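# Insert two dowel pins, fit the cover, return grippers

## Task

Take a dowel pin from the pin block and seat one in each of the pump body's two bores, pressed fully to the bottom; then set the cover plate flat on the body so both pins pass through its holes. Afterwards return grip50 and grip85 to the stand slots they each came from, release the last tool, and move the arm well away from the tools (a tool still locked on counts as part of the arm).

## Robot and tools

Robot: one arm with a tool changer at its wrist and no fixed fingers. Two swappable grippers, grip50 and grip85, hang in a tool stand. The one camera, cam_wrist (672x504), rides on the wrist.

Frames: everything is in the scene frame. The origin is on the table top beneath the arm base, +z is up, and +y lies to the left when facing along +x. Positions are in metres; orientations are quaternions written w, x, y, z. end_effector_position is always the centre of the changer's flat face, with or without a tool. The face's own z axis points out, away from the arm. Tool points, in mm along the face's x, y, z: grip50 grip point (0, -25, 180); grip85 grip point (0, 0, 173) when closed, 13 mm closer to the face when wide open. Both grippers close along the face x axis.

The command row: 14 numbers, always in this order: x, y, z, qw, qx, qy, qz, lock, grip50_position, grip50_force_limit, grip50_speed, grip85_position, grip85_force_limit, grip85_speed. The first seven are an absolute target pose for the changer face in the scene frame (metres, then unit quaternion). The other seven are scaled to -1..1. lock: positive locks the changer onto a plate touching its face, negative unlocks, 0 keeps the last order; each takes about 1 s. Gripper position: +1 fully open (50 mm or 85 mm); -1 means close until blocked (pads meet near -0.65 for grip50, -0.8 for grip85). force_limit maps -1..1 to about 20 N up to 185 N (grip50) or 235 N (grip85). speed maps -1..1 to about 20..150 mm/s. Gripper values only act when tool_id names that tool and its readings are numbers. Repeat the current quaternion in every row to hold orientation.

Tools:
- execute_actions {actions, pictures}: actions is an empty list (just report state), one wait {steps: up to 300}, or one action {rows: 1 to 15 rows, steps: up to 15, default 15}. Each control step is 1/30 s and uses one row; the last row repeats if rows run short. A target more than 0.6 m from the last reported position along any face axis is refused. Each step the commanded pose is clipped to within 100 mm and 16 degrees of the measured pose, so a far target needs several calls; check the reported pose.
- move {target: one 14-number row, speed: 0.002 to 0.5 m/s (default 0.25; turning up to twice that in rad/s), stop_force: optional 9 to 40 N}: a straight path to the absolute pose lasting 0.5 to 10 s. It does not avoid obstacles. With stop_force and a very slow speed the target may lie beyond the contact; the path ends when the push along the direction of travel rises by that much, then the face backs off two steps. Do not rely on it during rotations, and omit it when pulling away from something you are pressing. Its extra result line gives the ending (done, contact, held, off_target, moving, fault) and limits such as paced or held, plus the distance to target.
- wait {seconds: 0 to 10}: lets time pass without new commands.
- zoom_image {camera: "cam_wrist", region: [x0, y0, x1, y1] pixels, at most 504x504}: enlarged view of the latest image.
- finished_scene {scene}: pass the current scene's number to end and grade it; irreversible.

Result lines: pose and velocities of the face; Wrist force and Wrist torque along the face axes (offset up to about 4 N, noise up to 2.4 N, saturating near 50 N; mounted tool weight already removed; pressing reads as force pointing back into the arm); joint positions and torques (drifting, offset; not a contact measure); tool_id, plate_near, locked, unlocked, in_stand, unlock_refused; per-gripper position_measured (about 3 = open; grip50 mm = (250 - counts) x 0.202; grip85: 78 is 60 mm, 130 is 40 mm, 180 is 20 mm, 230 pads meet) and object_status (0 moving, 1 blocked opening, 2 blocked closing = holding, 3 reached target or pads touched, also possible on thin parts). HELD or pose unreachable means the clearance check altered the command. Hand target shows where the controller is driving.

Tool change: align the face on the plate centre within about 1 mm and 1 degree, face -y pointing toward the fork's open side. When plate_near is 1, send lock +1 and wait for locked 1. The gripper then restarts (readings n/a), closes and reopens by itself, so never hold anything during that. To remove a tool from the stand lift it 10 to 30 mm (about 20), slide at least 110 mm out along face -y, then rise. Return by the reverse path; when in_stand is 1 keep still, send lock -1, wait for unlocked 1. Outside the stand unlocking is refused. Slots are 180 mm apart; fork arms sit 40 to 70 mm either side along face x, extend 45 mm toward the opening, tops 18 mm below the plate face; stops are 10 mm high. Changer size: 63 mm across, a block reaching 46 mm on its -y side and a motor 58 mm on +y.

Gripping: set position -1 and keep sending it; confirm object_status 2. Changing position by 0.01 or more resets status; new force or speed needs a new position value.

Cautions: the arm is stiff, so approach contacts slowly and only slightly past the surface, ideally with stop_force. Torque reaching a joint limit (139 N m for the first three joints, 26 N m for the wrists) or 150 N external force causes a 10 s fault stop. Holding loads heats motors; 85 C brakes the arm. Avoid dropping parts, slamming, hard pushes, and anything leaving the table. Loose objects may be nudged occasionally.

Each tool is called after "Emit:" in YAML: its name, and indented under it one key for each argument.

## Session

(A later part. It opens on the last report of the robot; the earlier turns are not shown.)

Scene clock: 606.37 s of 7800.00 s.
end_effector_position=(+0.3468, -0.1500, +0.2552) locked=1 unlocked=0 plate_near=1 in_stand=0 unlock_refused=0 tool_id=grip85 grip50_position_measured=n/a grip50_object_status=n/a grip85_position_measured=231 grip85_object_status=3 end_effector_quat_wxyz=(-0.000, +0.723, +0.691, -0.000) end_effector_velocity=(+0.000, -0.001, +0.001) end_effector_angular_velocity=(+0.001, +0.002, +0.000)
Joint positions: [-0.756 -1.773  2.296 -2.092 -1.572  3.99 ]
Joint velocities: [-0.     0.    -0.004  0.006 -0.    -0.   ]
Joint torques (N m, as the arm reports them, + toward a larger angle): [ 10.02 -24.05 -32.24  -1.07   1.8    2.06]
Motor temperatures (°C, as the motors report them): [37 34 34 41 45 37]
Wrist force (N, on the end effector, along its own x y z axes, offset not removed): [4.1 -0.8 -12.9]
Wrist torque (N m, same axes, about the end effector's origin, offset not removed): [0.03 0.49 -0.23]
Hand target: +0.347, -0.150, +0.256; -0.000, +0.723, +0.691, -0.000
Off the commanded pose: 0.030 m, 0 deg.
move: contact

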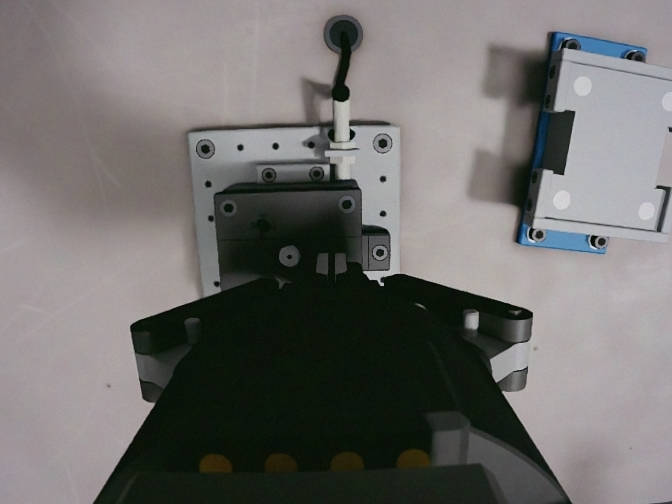

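Now the other side.

Emit:
move:
  target: [0.3468,-0.150,0.259,0,0.7230,0.6909,0,0,1,0,0,-1,-0.5,0]
  speed: 0.01

Emit:
move:
  target: [0.3471,-0.192,0.259,0,0.7230,0.6909,0,0,1,0,0,-1,-0.5,0]
  speed: 0.03

Emit:
move:
  target: [0.3471,-0.192,0.24,0,0.7230,0.6909,0,0,1,0,0,-1,-0.5,0]
  speed: 0.003
  stop_force: 12

Scene clock: 609.60 s of 7800.00 s.
end_effector_position=(+0.3468, -0.1500, +0.2588) locked=1 unlocked=0 plate_near=1 in_stand=0 unlock_refused=0 tool_id=grip85 grip50_position_measured=n/a grip50_object_status=n/a grip85_position_measured=231 grip85_object_status=3 end_effector_quat_wxyz=(+0.000, +0.723, +0.691, -0.000) end_effector_velocity=(-0.001, +0.001, +0.000) end_effector_angular_velocity=(+0.003, +0.003, +0.000)
Joint positions: [-0.756 -1.779  2.289 -2.08  -1.571  3.99 ]
Joint velocities: [ 0.    -0.002 -0.     0.007  0.    -0.   ]
Joint torques (N m, as the arm reports them, + toward a larger angle): [-11.16 -28.64 -35.69  -2.17   2.36  -1.79]
Motor temperatures (°C, as the motors report them): [37 34 34 41 45 37]
Wrist force (N, on the end effector, along its own x y z axes, offset not removed): [0.2 -1.0 -1.2]
Wrist torque (N m, same axes, about the end effector's origin, offset not removed): [0.01 0.07 -0.15]
Hand target: +0.347, -0.150, +0.259; +0.000, +0.723, +0.691, +0.000
Off the commanded pose: 0.000 m, 0 deg.
move: done

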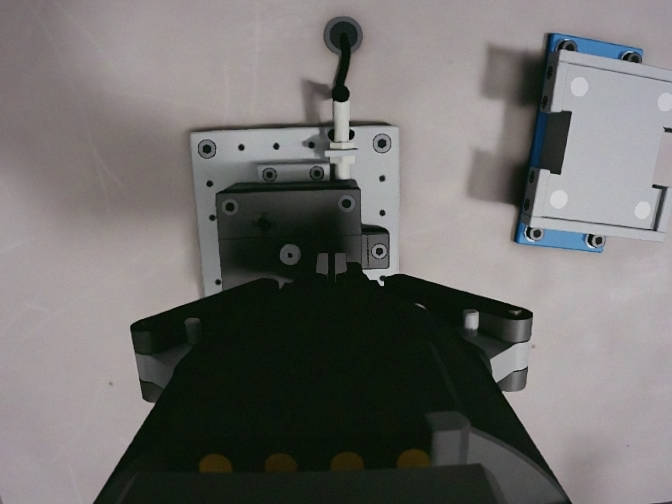

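Scene clock: 611.37 s of 7800.00 s.
end_effector_position=(+0.3471, -0.1917, +0.2590) locked=1 unlocked=0 plate_near=1 in_stand=0 unlock_refused=0 tool_id=grip85 grip50_position_measured=n/a grip50_object_status=n/a grip85_position_measured=231 grip85_object_status=3 end_effector_quat_wxyz=(+0.000, +0.723, +0.691, +0.000) end_effector_velocity=(+0.000, -0.003, +0.001) end_effector_angular_velocity=(-0.002, -0.001, -0.001)
Joint positions: [-0.835 -1.726  2.248 -2.092 -1.571  3.911]
Joint velocities: [-0.005  0.003 -0.004 -0.    -0.    -0.004]
Joint torques (N m, as the arm reports them, + toward a larger angle): [-12.65 -10.57 -37.4   -5.64   2.54  -1.6 ]
Motor temperatures (°C, as the motors report them): [37 34 34 41 45 37]
Wrist force (N, on the end effector, along its own x y z axes, offset not removed): [-1.0 -1.1 4.0]
Wrist torque (N m, same axes, about the end effector's origin, offset not removed): [-0.23 0.06 -0.20]
Hand target: +0.347, -0.192, +0.259; +0.000, +0.723, +0.691, +0.000
Off the commanded pose: 0.000 m, 0 deg.
move: done

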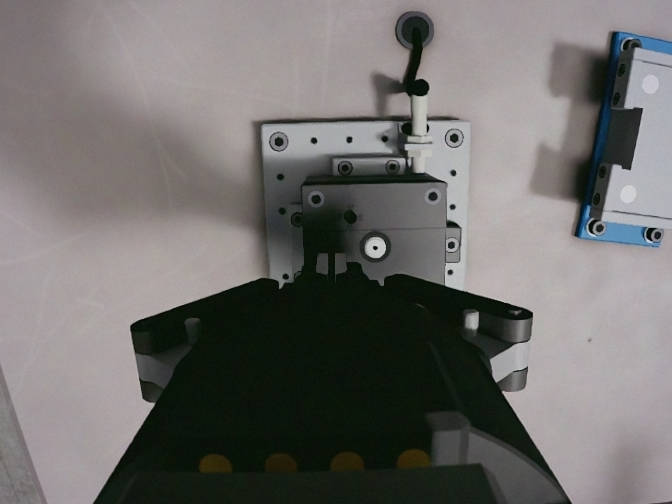

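Scene clock: 613.33 s of 7800.00 s.
end_effector_position=(+0.3471, -0.1917, +0.2541) locked=1 unlocked=0 plate_near=1 in_stand=0 unlock_refused=0 tool_id=grip85 grip50_position_measured=n/a grip50_object_status=n/a grip85_position_measured=231 grip85_object_status=3 end_effector_quat_wxyz=(+0.000, +0.723, +0.691, +0.000) end_effector_velocity=(-0.000, +0.000, -0.001) end_effector_angular_velocity=(+0.004, +0.003, -0.001)
Joint positions: [-0.835 -1.719  2.256 -2.107 -1.571  3.911]
Joint velocities: [-0.     0.001 -0.001  0.005  0.     0.   ]
Joint torques (N m, as the arm reports them, + toward a larger angle): [-10.11 -21.09 -28.43  -0.65  -2.11  -1.46]
Motor temperatures (°C, as the motors report them): [37 34 34 41 45 37]
Wrist force (N, on the end effector, along its own x y z axes, offset not removed): [1.8 -2.6 -22.3]
Wrist torque (N m, same axes, about the end effector's origin, offset not removed): [0.20 0.76 -0.22]
Hand target: +0.347, -0.192, +0.254; +0.000, +0.723, +0.691, +0.000
Off the commanded pose: 0.014 m, 0 deg.
move: contact

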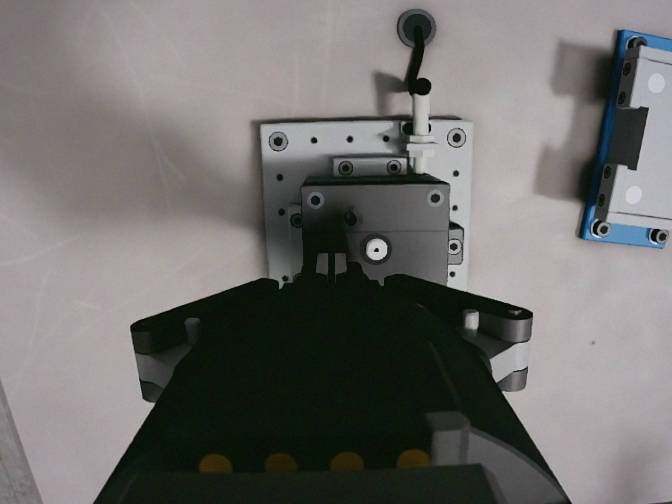

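Emit:
move:
  target: [0.3471,-0.1917,0.259,0,0.7230,0.6909,0,0,1,0,0,-1,-0.5,0]
  speed: 0.01

Emit:
move:
  target: [0.367,-0.148,0.259,0,0.7230,0.6909,0,0,1,0,0,-1,-0.5,0]
  speed: 0.03

Emit:
move:
  target: [0.367,-0.148,0.24,0,0.7230,0.6909,0,0,1,0,0,-1,-0.5,0]
  speed: 0.002
  stop_force: 25

Scene clock: 618.47 s of 7800.00 s.
end_effector_position=(+0.3471, -0.1917, +0.2587) locked=1 unlocked=0 plate_near=1 in_stand=0 unlock_refused=0 tool_id=grip85 grip50_position_measured=n/a grip50_object_status=n/a grip85_position_measured=231 grip85_object_status=3 end_effector_quat_wxyz=(+0.000, +0.723, +0.691, +0.000) end_effector_velocity=(+0.000, -0.000, +0.003) end_effector_angular_velocity=(-0.002, -0.001, -0.001)
Joint positions: [-0.835 -1.726  2.248 -2.093 -1.571  3.911]
Joint velocities: [ 0.    -0.005 -0.005  0.008 -0.001  0.001]
Joint torques (N m, as the arm reports them, + toward a larger angle): [ -2.37 -32.24 -35.94  -2.27  -2.23   1.85]
Motor temperatures (°C, as the motors report them): [37 34 34 41 45 37]
Wrist force (N, on the end effector, along its own x y z axes, offset not removed): [0.1 -2.9 1.0]
Wrist torque (N m, same axes, about the end effector's origin, offset not removed): [-0.23 0.03 -0.09]
Hand target: +0.347, -0.192, +0.259; +0.000, +0.723, +0.691, -0.000
Off the commanded pose: 0.000 m, 0 deg.
After step 90, 1.43 s passed at rest.
move: done

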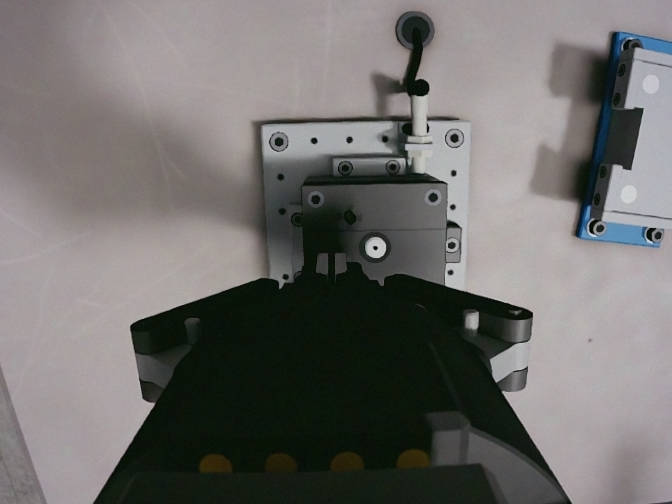

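Scene clock: 620.43 s of 7800.00 s.
end_effector_position=(+0.3668, -0.1483, +0.2590) locked=1 unlocked=0 plate_near=1 in_stand=0 unlock_refused=0 tool_id=grip85 grip50_position_measured=n/a grip50_object_status=n/a grip85_position_measured=231 grip85_object_status=3 end_effector_quat_wxyz=(-0.000, +0.723, +0.691, -0.000) end_effector_velocity=(+0.002, +0.002, +0.001) end_effector_angular_velocity=(-0.002, -0.001, -0.000)
Joint positions: [-0.715 -1.728  2.25  -2.091 -1.572  4.031]
Joint velocities: [ 0.007  0.002 -0.003 -0.001 -0.001  0.007]
Joint torques (N m, as the arm reports them, + toward a larger angle): [ 13.43  -9.21 -36.3   -2.03  -2.19   2.1 ]
Motor temperatures (°C, as the motors report them): [37 34 34 41 45 37]
Wrist force (N, on the end effector, along its own x y z axes, offset not removed): [0.9 0.6 -0.9]
Wrist torque (N m, same axes, about the end effector's origin, offset not removed): [-0.02 -0.04 -0.02]
Hand target: +0.367, -0.148, +0.259; -0.000, +0.723, +0.691, -0.000
Off the commanded pose: 0.000 m, 0 deg.
move: done

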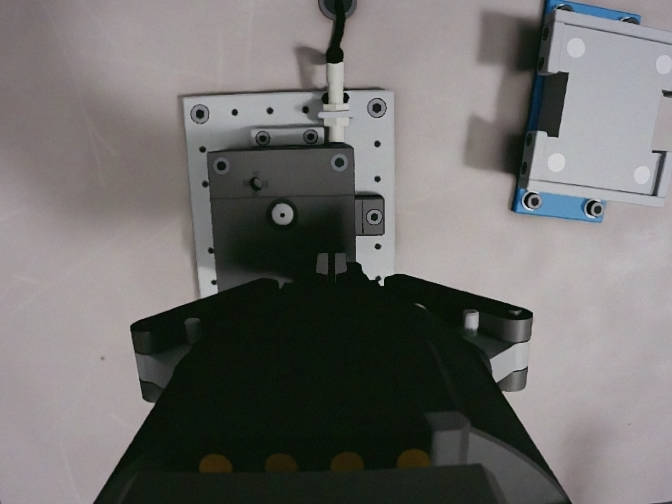

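Scene clock: 626.63 s of 7800.00 s.
end_effector_position=(+0.3669, -0.1481, +0.2474) locked=1 unlocked=0 plate_near=1 in_stand=0 unlock_refused=0 tool_id=grip85 grip50_position_measured=n/a grip50_object_status=n/a grip85_position_measured=231 grip85_object_status=3 end_effector_quat_wxyz=(+0.000, +0.723, +0.691, -0.000) end_effector_velocity=(-0.000, +0.001, +0.000) end_effector_angular_velocity=(+0.001, +0.001, +0.000)
Joint positions: [-0.715 -1.71   2.27  -2.129 -1.572  4.031]
Joint velocities: [ 0.001 -0.002 -0.     0.003  0.     0.   ]
Joint torques (N m, as the arm reports them, + toward a larger angle): [  8.85  -7.39 -20.84  -1.84   2.54   1.73]
Motor temperatures (°C, as the motors report them): [37 34 34 41 45 37]
Wrist force (N, on the end effector, along its own x y z axes, offset not removed): [8.2 -12.0 -46.2]
Wrist torque (N m, same axes, about the end effector's origin, offset not removed): [2.15 1.57 -0.11]
Hand target: +0.367, -0.148, +0.248; +0.000, +0.723, +0.691, -0.000
Off the commanded pose: 0.007 m, 0 deg.
move: contact

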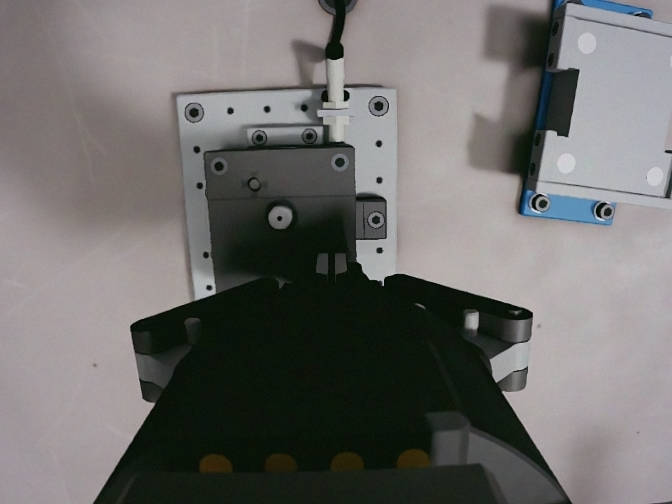

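Emit:
move:
  target: [0.3669,-0.1481,0.258,0,0.7230,0.6909,0,0,1,0,0,-1,-0.5,0]
  speed: 0.02

Emit:
move:
  target: [0.340,-0.195,0.258,0,0.7230,0.6909,0,0,1,0,0,-1,-0.5,0]
  speed: 0.04

Emit:
move:
  target: [0.340,-0.195,0.24,0,0.7230,0.6909,0,0,1,0,0,-1,-0.5,0]
  speed: 0.002
  stop_force: 20

Scene clock: 631.40 s of 7800.00 s.
end_effector_position=(+0.3669, -0.1481, +0.2577) locked=1 unlocked=0 plate_near=1 in_stand=0 unlock_refused=0 tool_id=grip85 grip50_position_measured=n/a grip50_object_status=n/a grip85_position_measured=231 grip85_object_status=3 end_effector_quat_wxyz=(+0.000, +0.723, +0.691, -0.000) end_effector_velocity=(-0.000, +0.001, +0.001) end_effector_angular_velocity=(+0.003, +0.003, -0.000)
Joint positions: [-0.715 -1.726  2.252 -2.095 -1.571  4.031]
Joint velocities: [ 0.    -0.003 -0.003  0.009  0.     0.001]
Joint torques (N m, as the arm reports them, + toward a larger angle): [-12.1  -30.8  -36.46  -2.07   2.49  -1.75]
Motor temperatures (°C, as the motors report them): [37 34 34 41 45 37]
Wrist force (N, on the end effector, along its own x y z axes, offset not removed): [3.5 -0.5 2.7]
Wrist torque (N m, same axes, about the end effector's origin, offset not removed): [-0.30 0.02 -0.12]
Hand target: +0.367, -0.148, +0.258; +0.000, +0.723, +0.691, +0.000
Off the commanded pose: 0.000 m, 0 deg.
After step 90, 0.93 s passed at rest.
move: done

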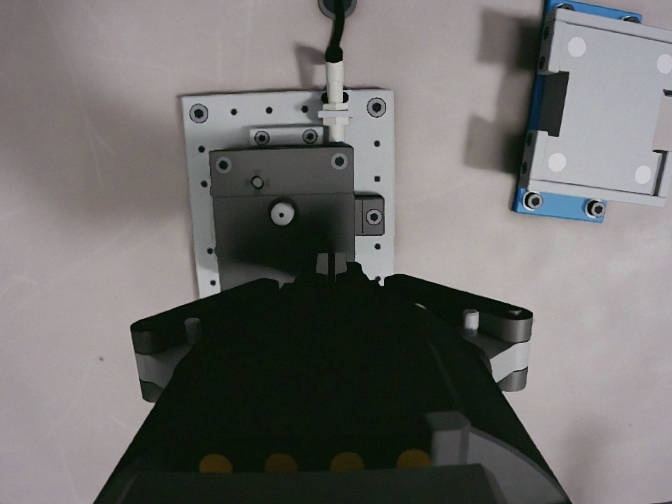

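Scene clock: 633.17 s of 7800.00 s.
end_effector_position=(+0.3402, -0.1947, +0.2580) locked=1 unlocked=0 plate_near=1 in_stand=0 unlock_refused=0 tool_id=grip85 grip50_position_measured=n/a grip50_object_status=n/a grip85_position_measured=231 grip85_object_status=3 end_effector_quat_wxyz=(+0.000, +0.723, +0.691, +0.000) end_effector_velocity=(-0.001, -0.002, +0.001) end_effector_angular_velocity=(-0.002, -0.002, +0.001)
Joint positions: [-0.854 -1.737  2.26  -2.092 -1.571  3.892]
Joint velocities: [-0.006 -0.001 -0.001 -0.001  0.    -0.007]
Joint torques (N m, as the arm reports them, + toward a larger angle): [-10.57 -31.75 -20.24  -2.2    2.52  -1.88]
Motor temperatures (°C, as the motors report them): [37 34 34 41 45 37]
Wrist force (N, on the end effector, along its own x y z axes, offset not removed): [-1.0 -1.1 2.7]
Wrist torque (N m, same axes, about the end effector's origin, offset not removed): [-0.25 0.20 -0.28]
Hand target: +0.340, -0.195, +0.258; +0.000, +0.723, +0.691, +0.000
Off the commanded pose: 0.000 m, 0 deg.
move: done

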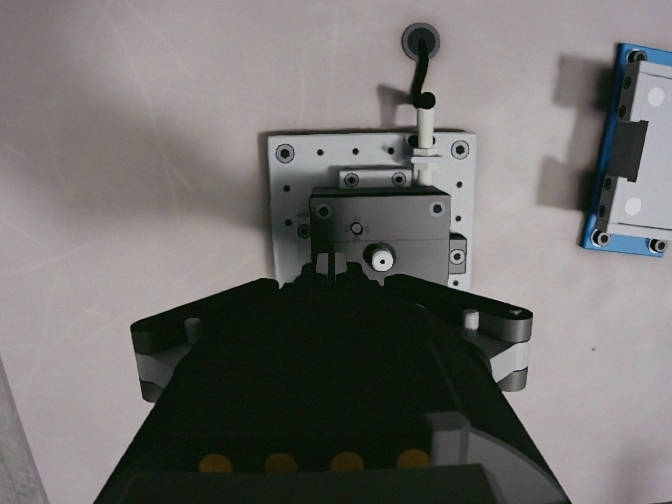

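Scene clock: 638.87 s of 7800.00 s.
end_effector_position=(+0.3401, -0.1949, +0.2474) locked=1 unlocked=0 plate_near=1 in_stand=0 unlock_refused=0 tool_id=grip85 grip50_position_measured=n/a grip50_object_status=n/a grip85_position_measured=231 grip85_object_status=3 end_effector_quat_wxyz=(+0.000, +0.723, +0.691, +0.000) end_effector_velocity=(-0.000, -0.000, -0.000) end_effector_angular_velocity=(+0.002, +0.002, -0.001)
Joint positions: [-0.855 -1.721  2.278 -2.127 -1.571  3.891]
Joint velocities: [-0.001  0.    -0.001  0.003  0.     0.   ]
Joint torques (N m, as the arm reports them, + toward a larger angle): [-12.06  -6.39 -21.41  -1.54  -1.94  -1.52]
Motor temperatures (°C, as the motors report them): [37 34 34 41 45 37]
Wrist force (N, on the end effector, along its own x y z axes, offset not removed): [9.8 -9.9 -46.9]
Wrist torque (N m, same axes, about the end effector's origin, offset not removed): [1.64 2.04 -0.25]
Hand target: +0.340, -0.195, +0.248; +0.000, +0.723, +0.691, +0.000
Off the commanded pose: 0.007 m, 0 deg.
move: contact

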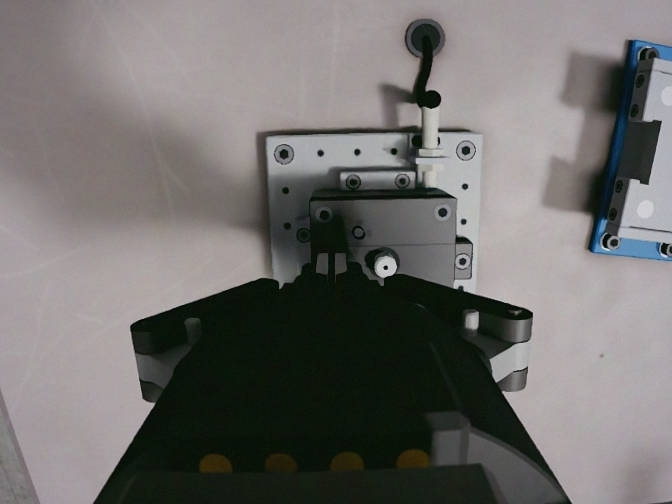

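Emit:
move:
  target: [0.3401,-0.1949,0.29,0,0.7230,0.6909,0,0,1,0,0,1,-0.5,0]
  speed: 0.05

Emit:
move:
  target: [0.50,0.1341,0.32,0,0.7266,0.6871,0,0,1,0,0,1,-0.5,0]
  speed: 0.25

Emit:
move:
  target: [0.6341,0.1266,0.32,0,0.7266,0.6871,0,0,1,0,0,1,-0.5,0]
  speed: 0.08

Emit:
move:
  target: [0.6341,0.1266,0.297,0,0.7266,0.6871,0,0,1,0,0,1,-0.5,0]
  speed: 0.005
  stop_force: 10

Scene clock: 645.27 s of 7800.00 s.
end_effector_position=(+0.3402, -0.1950, +0.2899) locked=1 unlocked=0 plate_near=1 in_stand=0 unlock_refused=0 tool_id=grip85 grip50_position_measured=n/a grip50_object_status=n/a grip85_position_measured=3 grip85_object_status=3 end_effector_quat_wxyz=(+0.000, +0.723, +0.691, -0.000) end_effector_velocity=(-0.001, +0.000, +0.000) end_effector_angular_velocity=(+0.001, +0.001, -0.001)
Joint positions: [-0.854 -1.78   2.202 -1.991 -1.572  3.891]
Joint velocities: [-0.001 -0.002  0.001  0.003  0.     0.001]
Joint torques (N m, as the arm reports them, + toward a larger angle): [ -0.75 -29.09 -38.95  -2.25  -2.28  -0.97]
Motor temperatures (°C, as the motors report them): [37 34 34 41 45 37]
Wrist force (N, on the end effector, along its own x y z axes, offset not removed): [2.3 -1.9 3.8]
Wrist torque (N m, same axes, about the end effector's origin, offset not removed): [-0.17 0.03 -0.05]
Hand target: +0.340, -0.195, +0.290; +0.000, +0.723, +0.691, -0.000
Off the commanded pose: 0.000 m, 0 deg.
After step 90, 1.97 s passed at rest.
move: done

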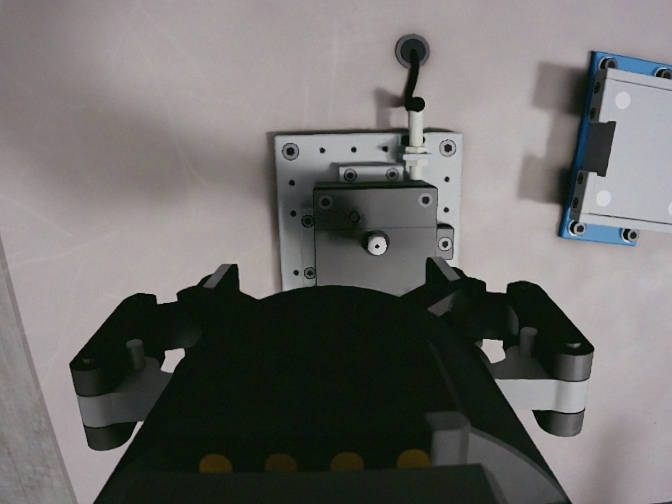

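Scene clock: 647.47 s of 7800.00 s.
end_effector_position=(+0.4995, +0.1336, +0.3198) locked=1 unlocked=0 plate_near=1 in_stand=0 unlock_refused=0 tool_id=grip85 grip50_position_measured=n/a grip50_object_status=n/a grip85_position_measured=3 grip85_object_status=3 end_effector_quat_wxyz=(+0.000, +0.727, +0.687, -0.002) end_effector_velocity=(+0.001, +0.002, -0.000) end_effector_angular_velocity=(-0.000, +0.002, -0.002)
Joint positions: [ 0.013 -1.491  1.851 -1.928 -1.573  4.769]
Joint velocities: [ 0.003  0.004 -0.005  0.002 -0.     0.005]
Joint torques (N m, as the arm reports them, + toward a larger angle): [ 12.28 -24.4  -40.45  -2.22  -2.22   1.76]
Motor temperatures (°C, as the motors report them): [37 34 34 41 45 37]
Wrist force (N, on the end effector, along its own x y z axes, offset not removed): [1.8 -1.9 1.6]
Wrist torque (N m, same axes, about the end effector's origin, offset not removed): [-0.11 0.02 -0.09]
Hand target: +0.500, +0.134, +0.320; +0.000, +0.727, +0.687, -0.002
Off the commanded pose: 0.001 m, 0 deg.
move: done

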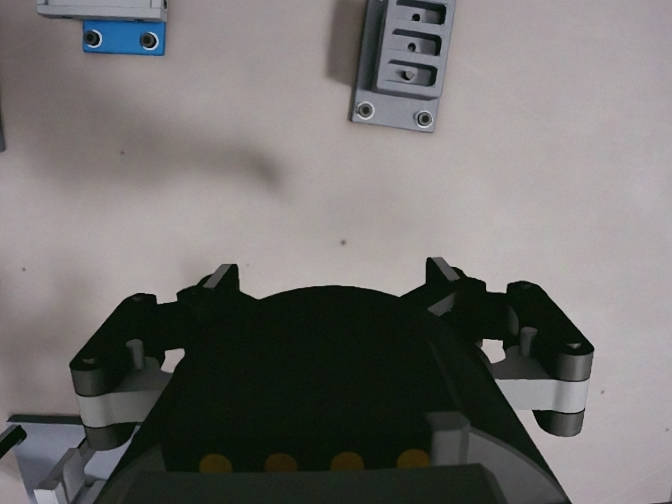

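Scene clock: 649.67 s of 7800.00 s.
end_effector_position=(+0.6338, +0.1266, +0.3198) locked=1 unlocked=0 plate_near=1 in_stand=0 unlock_refused=0 tool_id=grip85 grip50_position_measured=n/a grip50_object_status=n/a grip85_position_measured=3 grip85_object_status=3 end_effector_quat_wxyz=(+0.000, +0.727, +0.687, +0.000) end_effector_velocity=(+0.003, +0.000, +0.000) end_effector_angular_velocity=(+0.000, +0.001, +0.001)
Joint positions: [ 0.001 -1.193  1.477 -1.854 -1.57   4.757]
Joint velocities: [ 0.001  0.007 -0.01   0.004  0.     0.   ]
Joint torques (N m, as the arm reports them, + toward a larger angle): [-12.99 -40.18 -40.47  -2.06   2.26  -1.83]
Motor temperatures (°C, as the motors report them): [37 34 34 41 45 37]
Wrist force (N, on the end effector, along its own x y z axes, offset not removed): [0.3 -1.4 1.7]
Wrist torque (N m, same axes, about the end effector's origin, offset not removed): [-0.08 -0.06 -0.13]
Hand target: +0.634, +0.127, +0.320; -0.000, +0.727, +0.687, +0.000
Off the commanded pose: 0.000 m, 0 deg.
move: done

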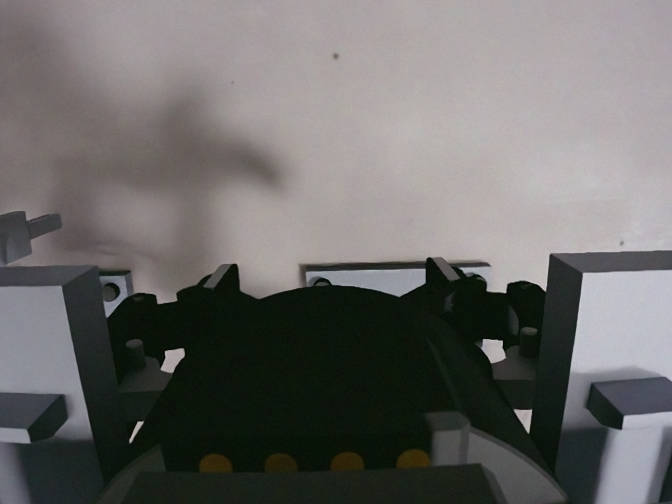

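Scene clock: 654.20 s of 7800.00 s.
end_effector_position=(+0.6340, +0.1266, +0.2991) locked=1 unlocked=0 plate_near=1 in_stand=1 unlock_refused=0 tool_id=grip85 grip50_position_measured=n/a grip50_object_status=n/a grip85_position_measured=3 grip85_object_status=3 end_effector_quat_wxyz=(+0.000, +0.727, +0.687, +0.000) end_effector_velocity=(-0.001, +0.000, +0.000) end_effector_angular_velocity=(-0.001, +0.005, -0.001)
Joint positions: [ 0.001 -1.178  1.511 -1.903 -1.57   4.757]
Joint velocities: [ 0.    -0.    -0.002  0.008 -0.001  0.001]
Joint torques (N m, as the arm reports them, + toward a larger angle): [-11.01 -33.39 -28.62  -0.49  -2.26  -1.35]
Motor temperatures (°C, as the motors report them): [37 34 34 41 45 37]
Wrist force (N, on the end effector, along its own x y z axes, offset not removed): [2.0 -2.2 -30.0]
Wrist torque (N m, same axes, about the end effector's origin, offset not removed): [0.59 1.58 0.05]
Hand target: +0.634, +0.127, +0.299; +0.000, +0.727, +0.687, +0.000
Off the commanded pose: 0.002 m, 0 deg.
move: contact

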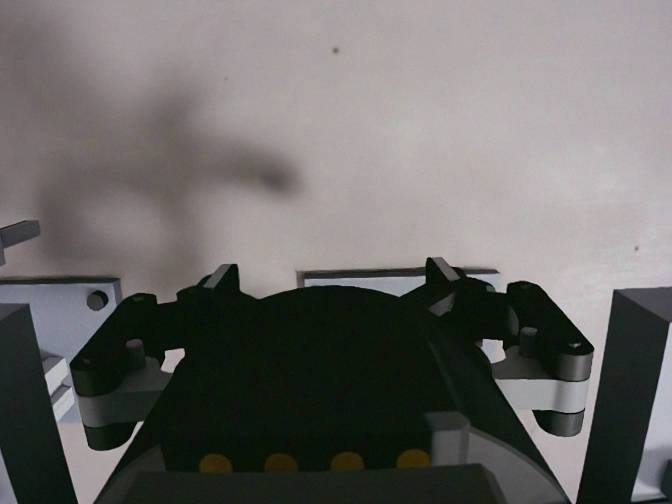

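Emit:
execute_actions:
  actions:
    - {"rows":[[0.6341,0.1266,0.2993,0,0.7266,0.6871,0,-1,1,0,0,1,-0.5,0]],"steps":15}
  pictures: false

Emit:
execute_actions:
  actions:
    - {"steps":25}
  pictures: false

Scene clock: 656.37 s of 7800.00 s.
end_effector_position=(+0.6341, +0.1266, +0.2994) locked=0 unlocked=0 plate_near=1 in_stand=1 unlock_refused=0 tool_id=none grip50_position_measured=n/a grip50_object_status=n/a grip85_position_measured=n/a grip85_object_status=n/a end_effector_quat_wxyz=(+0.000, +0.727, +0.687, +0.000) end_effector_velocity=(-0.000, -0.000, -0.001) end_effector_angular_velocity=(-0.000, +0.002, -0.000)
Joint positions: [ 0.001 -1.178  1.51  -1.902 -1.57   4.757]
Joint velocities: [-0.001  0.001  0.001  0.    -0.    -0.   ]
Joint torques (N m, as the arm reports them, + toward a larger angle): [ -8.14 -30.59 -33.39  -2.81  -2.09  -0.53]
Motor temperatures (°C, as the motors report them): [37 34 34 41 45 37]
Wrist force (N, on the end effector, along its own x y z axes, offset not removed): [0.9 0.3 -2.5]
Wrist torque (N m, same axes, about the end effector's origin, offset not removed): [0.22 0.11 -0.09]
Hand target: +0.634, +0.127, +0.299; -0.000, +0.727, +0.687, -0.000
Off the commanded pose: 0.000 m, 0 deg.
Steps of this call (steps 1 to 50: nothing new was sent; steps 51 to 65: all 15 steps of this action). Readings (end_effector_position | what the end effector reports):
51: (+0.6340, +0.1266, +0.2994) | locked=1 unlocked=0 plate_near=1 in_stand=1 unlock_refused=0 tool_id=grip85 grip50_position_measured=n/a grip50_object_status=n/a grip85_position_measured=3 grip85_object_status=3
52: (+0.6340, +0.1266, +0.2994) | locked=1 unlocked=0 plate_near=1 in_stand=1 unlock_refused=0 tool_id=grip85 grip50_position_measured=n/a grip50_object_status=n/a grip85_position_measured=3 grip85_object_status=3
54: (+0.6340, +0.1266, +0.2994) | locked=1 unlocked=0 plate_near=1 in_stand=1 unlock_refused=0 tool_id=grip85 grip50_position_measured=n/a grip50_object_status=n/a grip85_position_measured=3 grip85_object_status=3
58: (+0.6340, +0.1266, +0.2994) | locked=0 unlocked=0 plate_near=1 in_stand=1 unlock_refused=0 tool_id=none grip50_position_measured=n/a grip50_object_status=n/a grip85_position_measured=n/a grip85_object_status=n/a
65: the state above

Scene clock: 657.20 s of 7800.00 s.
end_effector_position=(+0.6341, +0.1266, +0.2993) locked=0 unlocked=1 plate_near=1 in_stand=1 unlock_refused=0 tool_id=none grip50_position_measured=n/a grip50_object_status=n/a grip85_position_measured=n/a grip85_object_status=n/a end_effector_quat_wxyz=(-0.000, +0.727, +0.687, -0.000) end_effector_velocity=(-0.001, +0.000, -0.001) end_effector_angular_velocity=(+0.001, +0.002, -0.001)
Joint positions: [ 0.001 -1.178  1.51  -1.902 -1.57   4.757]
Joint velocities: [-0.    -0.001  0.002  0.     0.001  0.001]
Joint torques (N m, as the arm reports them, + toward a larger angle): [ -7.2  -31.35 -33.33  -4.74  -2.18   0.39]
Motor temperatures (°C, as the motors report them): [37 34 34 41 45 37]
Wrist force (N, on the end effector, along its own x y z axes, offset not removed): [-2.0 -2.9 -0.1]
Wrist torque (N m, same axes, about the end effector's origin, offset not removed): [0.04 0.19 -0.02]
Hand target: +0.634, +0.127, +0.299; -0.000, +0.727, +0.687, -0.000
Off the commanded pose: 0.000 m, 0 deg.
Steps of this call (steps 1 to 25: nothing new was sent). Readings (end_effector_position | what the end effector reports):
1: (+0.6341, +0.1266, +0.2994) | locked=0 unlocked=0 plate_near=1 in_stand=1 unlock_refused=0 tool_id=none grip50_position_measured=n/a grip50_object_status=n/a grip85_position_measured=n/a grip85_object_status=n/a
2: (+0.6341, +0.1266, +0.2993) | locked=0 unlocked=0 plate_near=1 in_stand=1 unlock_refused=0 tool_id=none grip50_position_measured=n/a grip50_object_status=n/a grip85_position_measured=n/a grip85_object_status=n/a
4: (+0.6341, +0.1266, +0.2993) | locked=0 unlocked=0 plate_near=1 in_stand=1 unlock_refused=0 tool_id=none grip50_position_measured=n/a grip50_object_status=n/a grip85_position_measured=n/a grip85_object_status=n/a
8: (+0.6341, +0.1266, +0.2993) | locked=0 unlocked=0 plate_near=1 in_stand=1 unlock_refused=0 tool_id=none grip50_position_measured=n/a grip50_object_status=n/a grip85_position_measured=n/a grip85_object_status=n/a
25: the state above

Emit:
move:
  target: [0.6341,0.1266,0.35,0,0.7266,0.6871,0,0,0,0,0,0,0,0]
  speed: 0.05

Emit:
move:
  target: [0.35,0.0,0.5,0,0.7071,0.7071,0,0,0,0,0,0,0,0]
  speed: 0.25

Emit:
finished_scene:
  scene: 1

Scene clock: 661.10 s of 7800.00 s.
end_effector_position=(+0.6342, +0.1266, +0.3497) locked=0 unlocked=1 plate_near=0 in_stand=0 unlock_refused=0 tool_id=none grip50_position_measured=n/a grip50_object_status=n/a grip85_position_measured=n/a grip85_object_status=n/a end_effector_quat_wxyz=(+0.000, +0.727, +0.687, +0.000) end_effector_velocity=(+0.001, -0.000, +0.002) end_effector_angular_velocity=(+0.001, +0.000, -0.001)
Joint positions: [ 0.001 -1.209  1.422 -1.782 -1.57   4.757]
Joint velocities: [-0.001  0.002 -0.007  0.006  0.001  0.   ]
Joint torques (N m, as the arm reports them, + toward a larger angle): [-11.31 -51.81 -34.35  -0.89  -0.76  -0.57]
Motor temperatures (°C, as the motors report them): [37 34 34 41 45 37]
Wrist force (N, on the end effector, along its own x y z axes, offset not removed): [1.7 -0.8 2.2]
Wrist torque (N m, same axes, about the end effector's origin, offset not removed): [-0.18 0.10 -0.21]
Hand target: +0.634, +0.127, +0.350; +0.000, +0.727, +0.687, +0.000
Off the commanded pose: 0.000 m, 0 deg.
move: done

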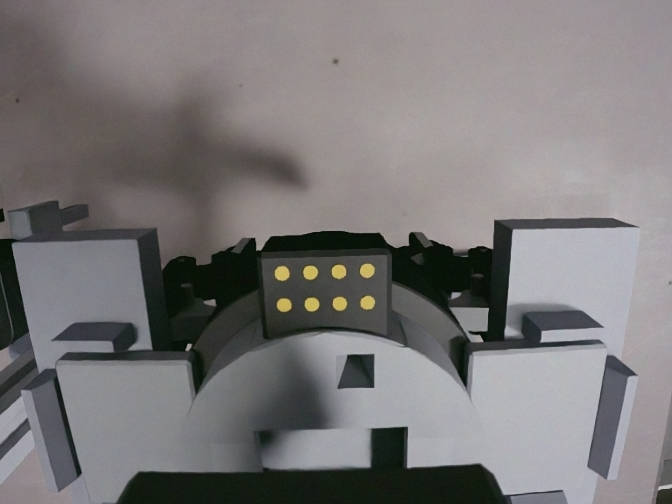

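Scene clock: 663.23 s of 7800.00 s.
end_effector_position=(+0.3508, +0.0000, +0.5004) locked=0 unlocked=1 plate_near=0 in_stand=0 unlock_refused=0 tool_id=none grip50_position_measured=n/a grip50_object_status=n/a grip85_position_measured=n/a grip85_object_status=n/a end_effector_quat_wxyz=(-0.000, +0.707, +0.707, +0.001) end_effector_velocity=(-0.002, -0.001, +0.001) end_effector_angular_velocity=(-0.000, -0.001, +0.000)
Joint positions: [-0.378 -1.957  1.772 -1.385 -1.57   4.322]
Joint velocities: [-0.006 -0.004 -0.001  0.004  0.    -0.007]
Joint torques (N m, as the arm reports them, + toward a larger angle): [-10.87 -19.25 -14.95  -0.62   2.33  -2.13]
Motor temperatures (°C, as the motors report them): [37 34 34 41 45 37]
Wrist force (N, on the end effector, along its own x y z axes, offset not removed): [1.5 1.3 4.5]
Wrist torque (N m, same axes, about the end effector's origin, offset not removed): [0.03 -0.10 -0.18]
Hand target: +0.351, -0.000, +0.500; -0.000, +0.707, +0.707, +0.001
Off the commanded pose: 0.001 m, 0 deg.
move: done

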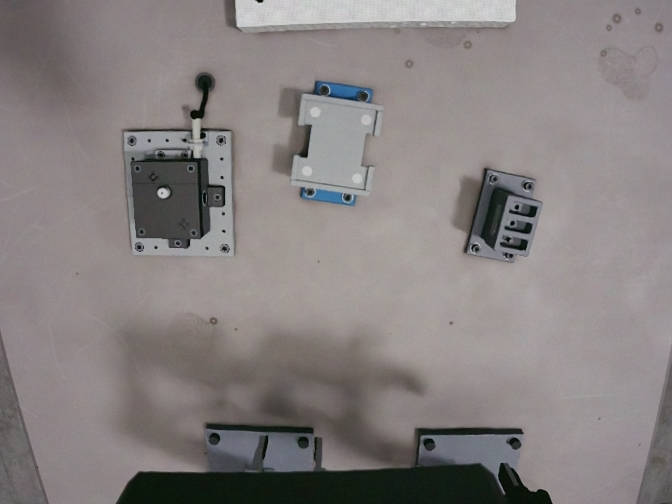

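The scene is finished: the task was done.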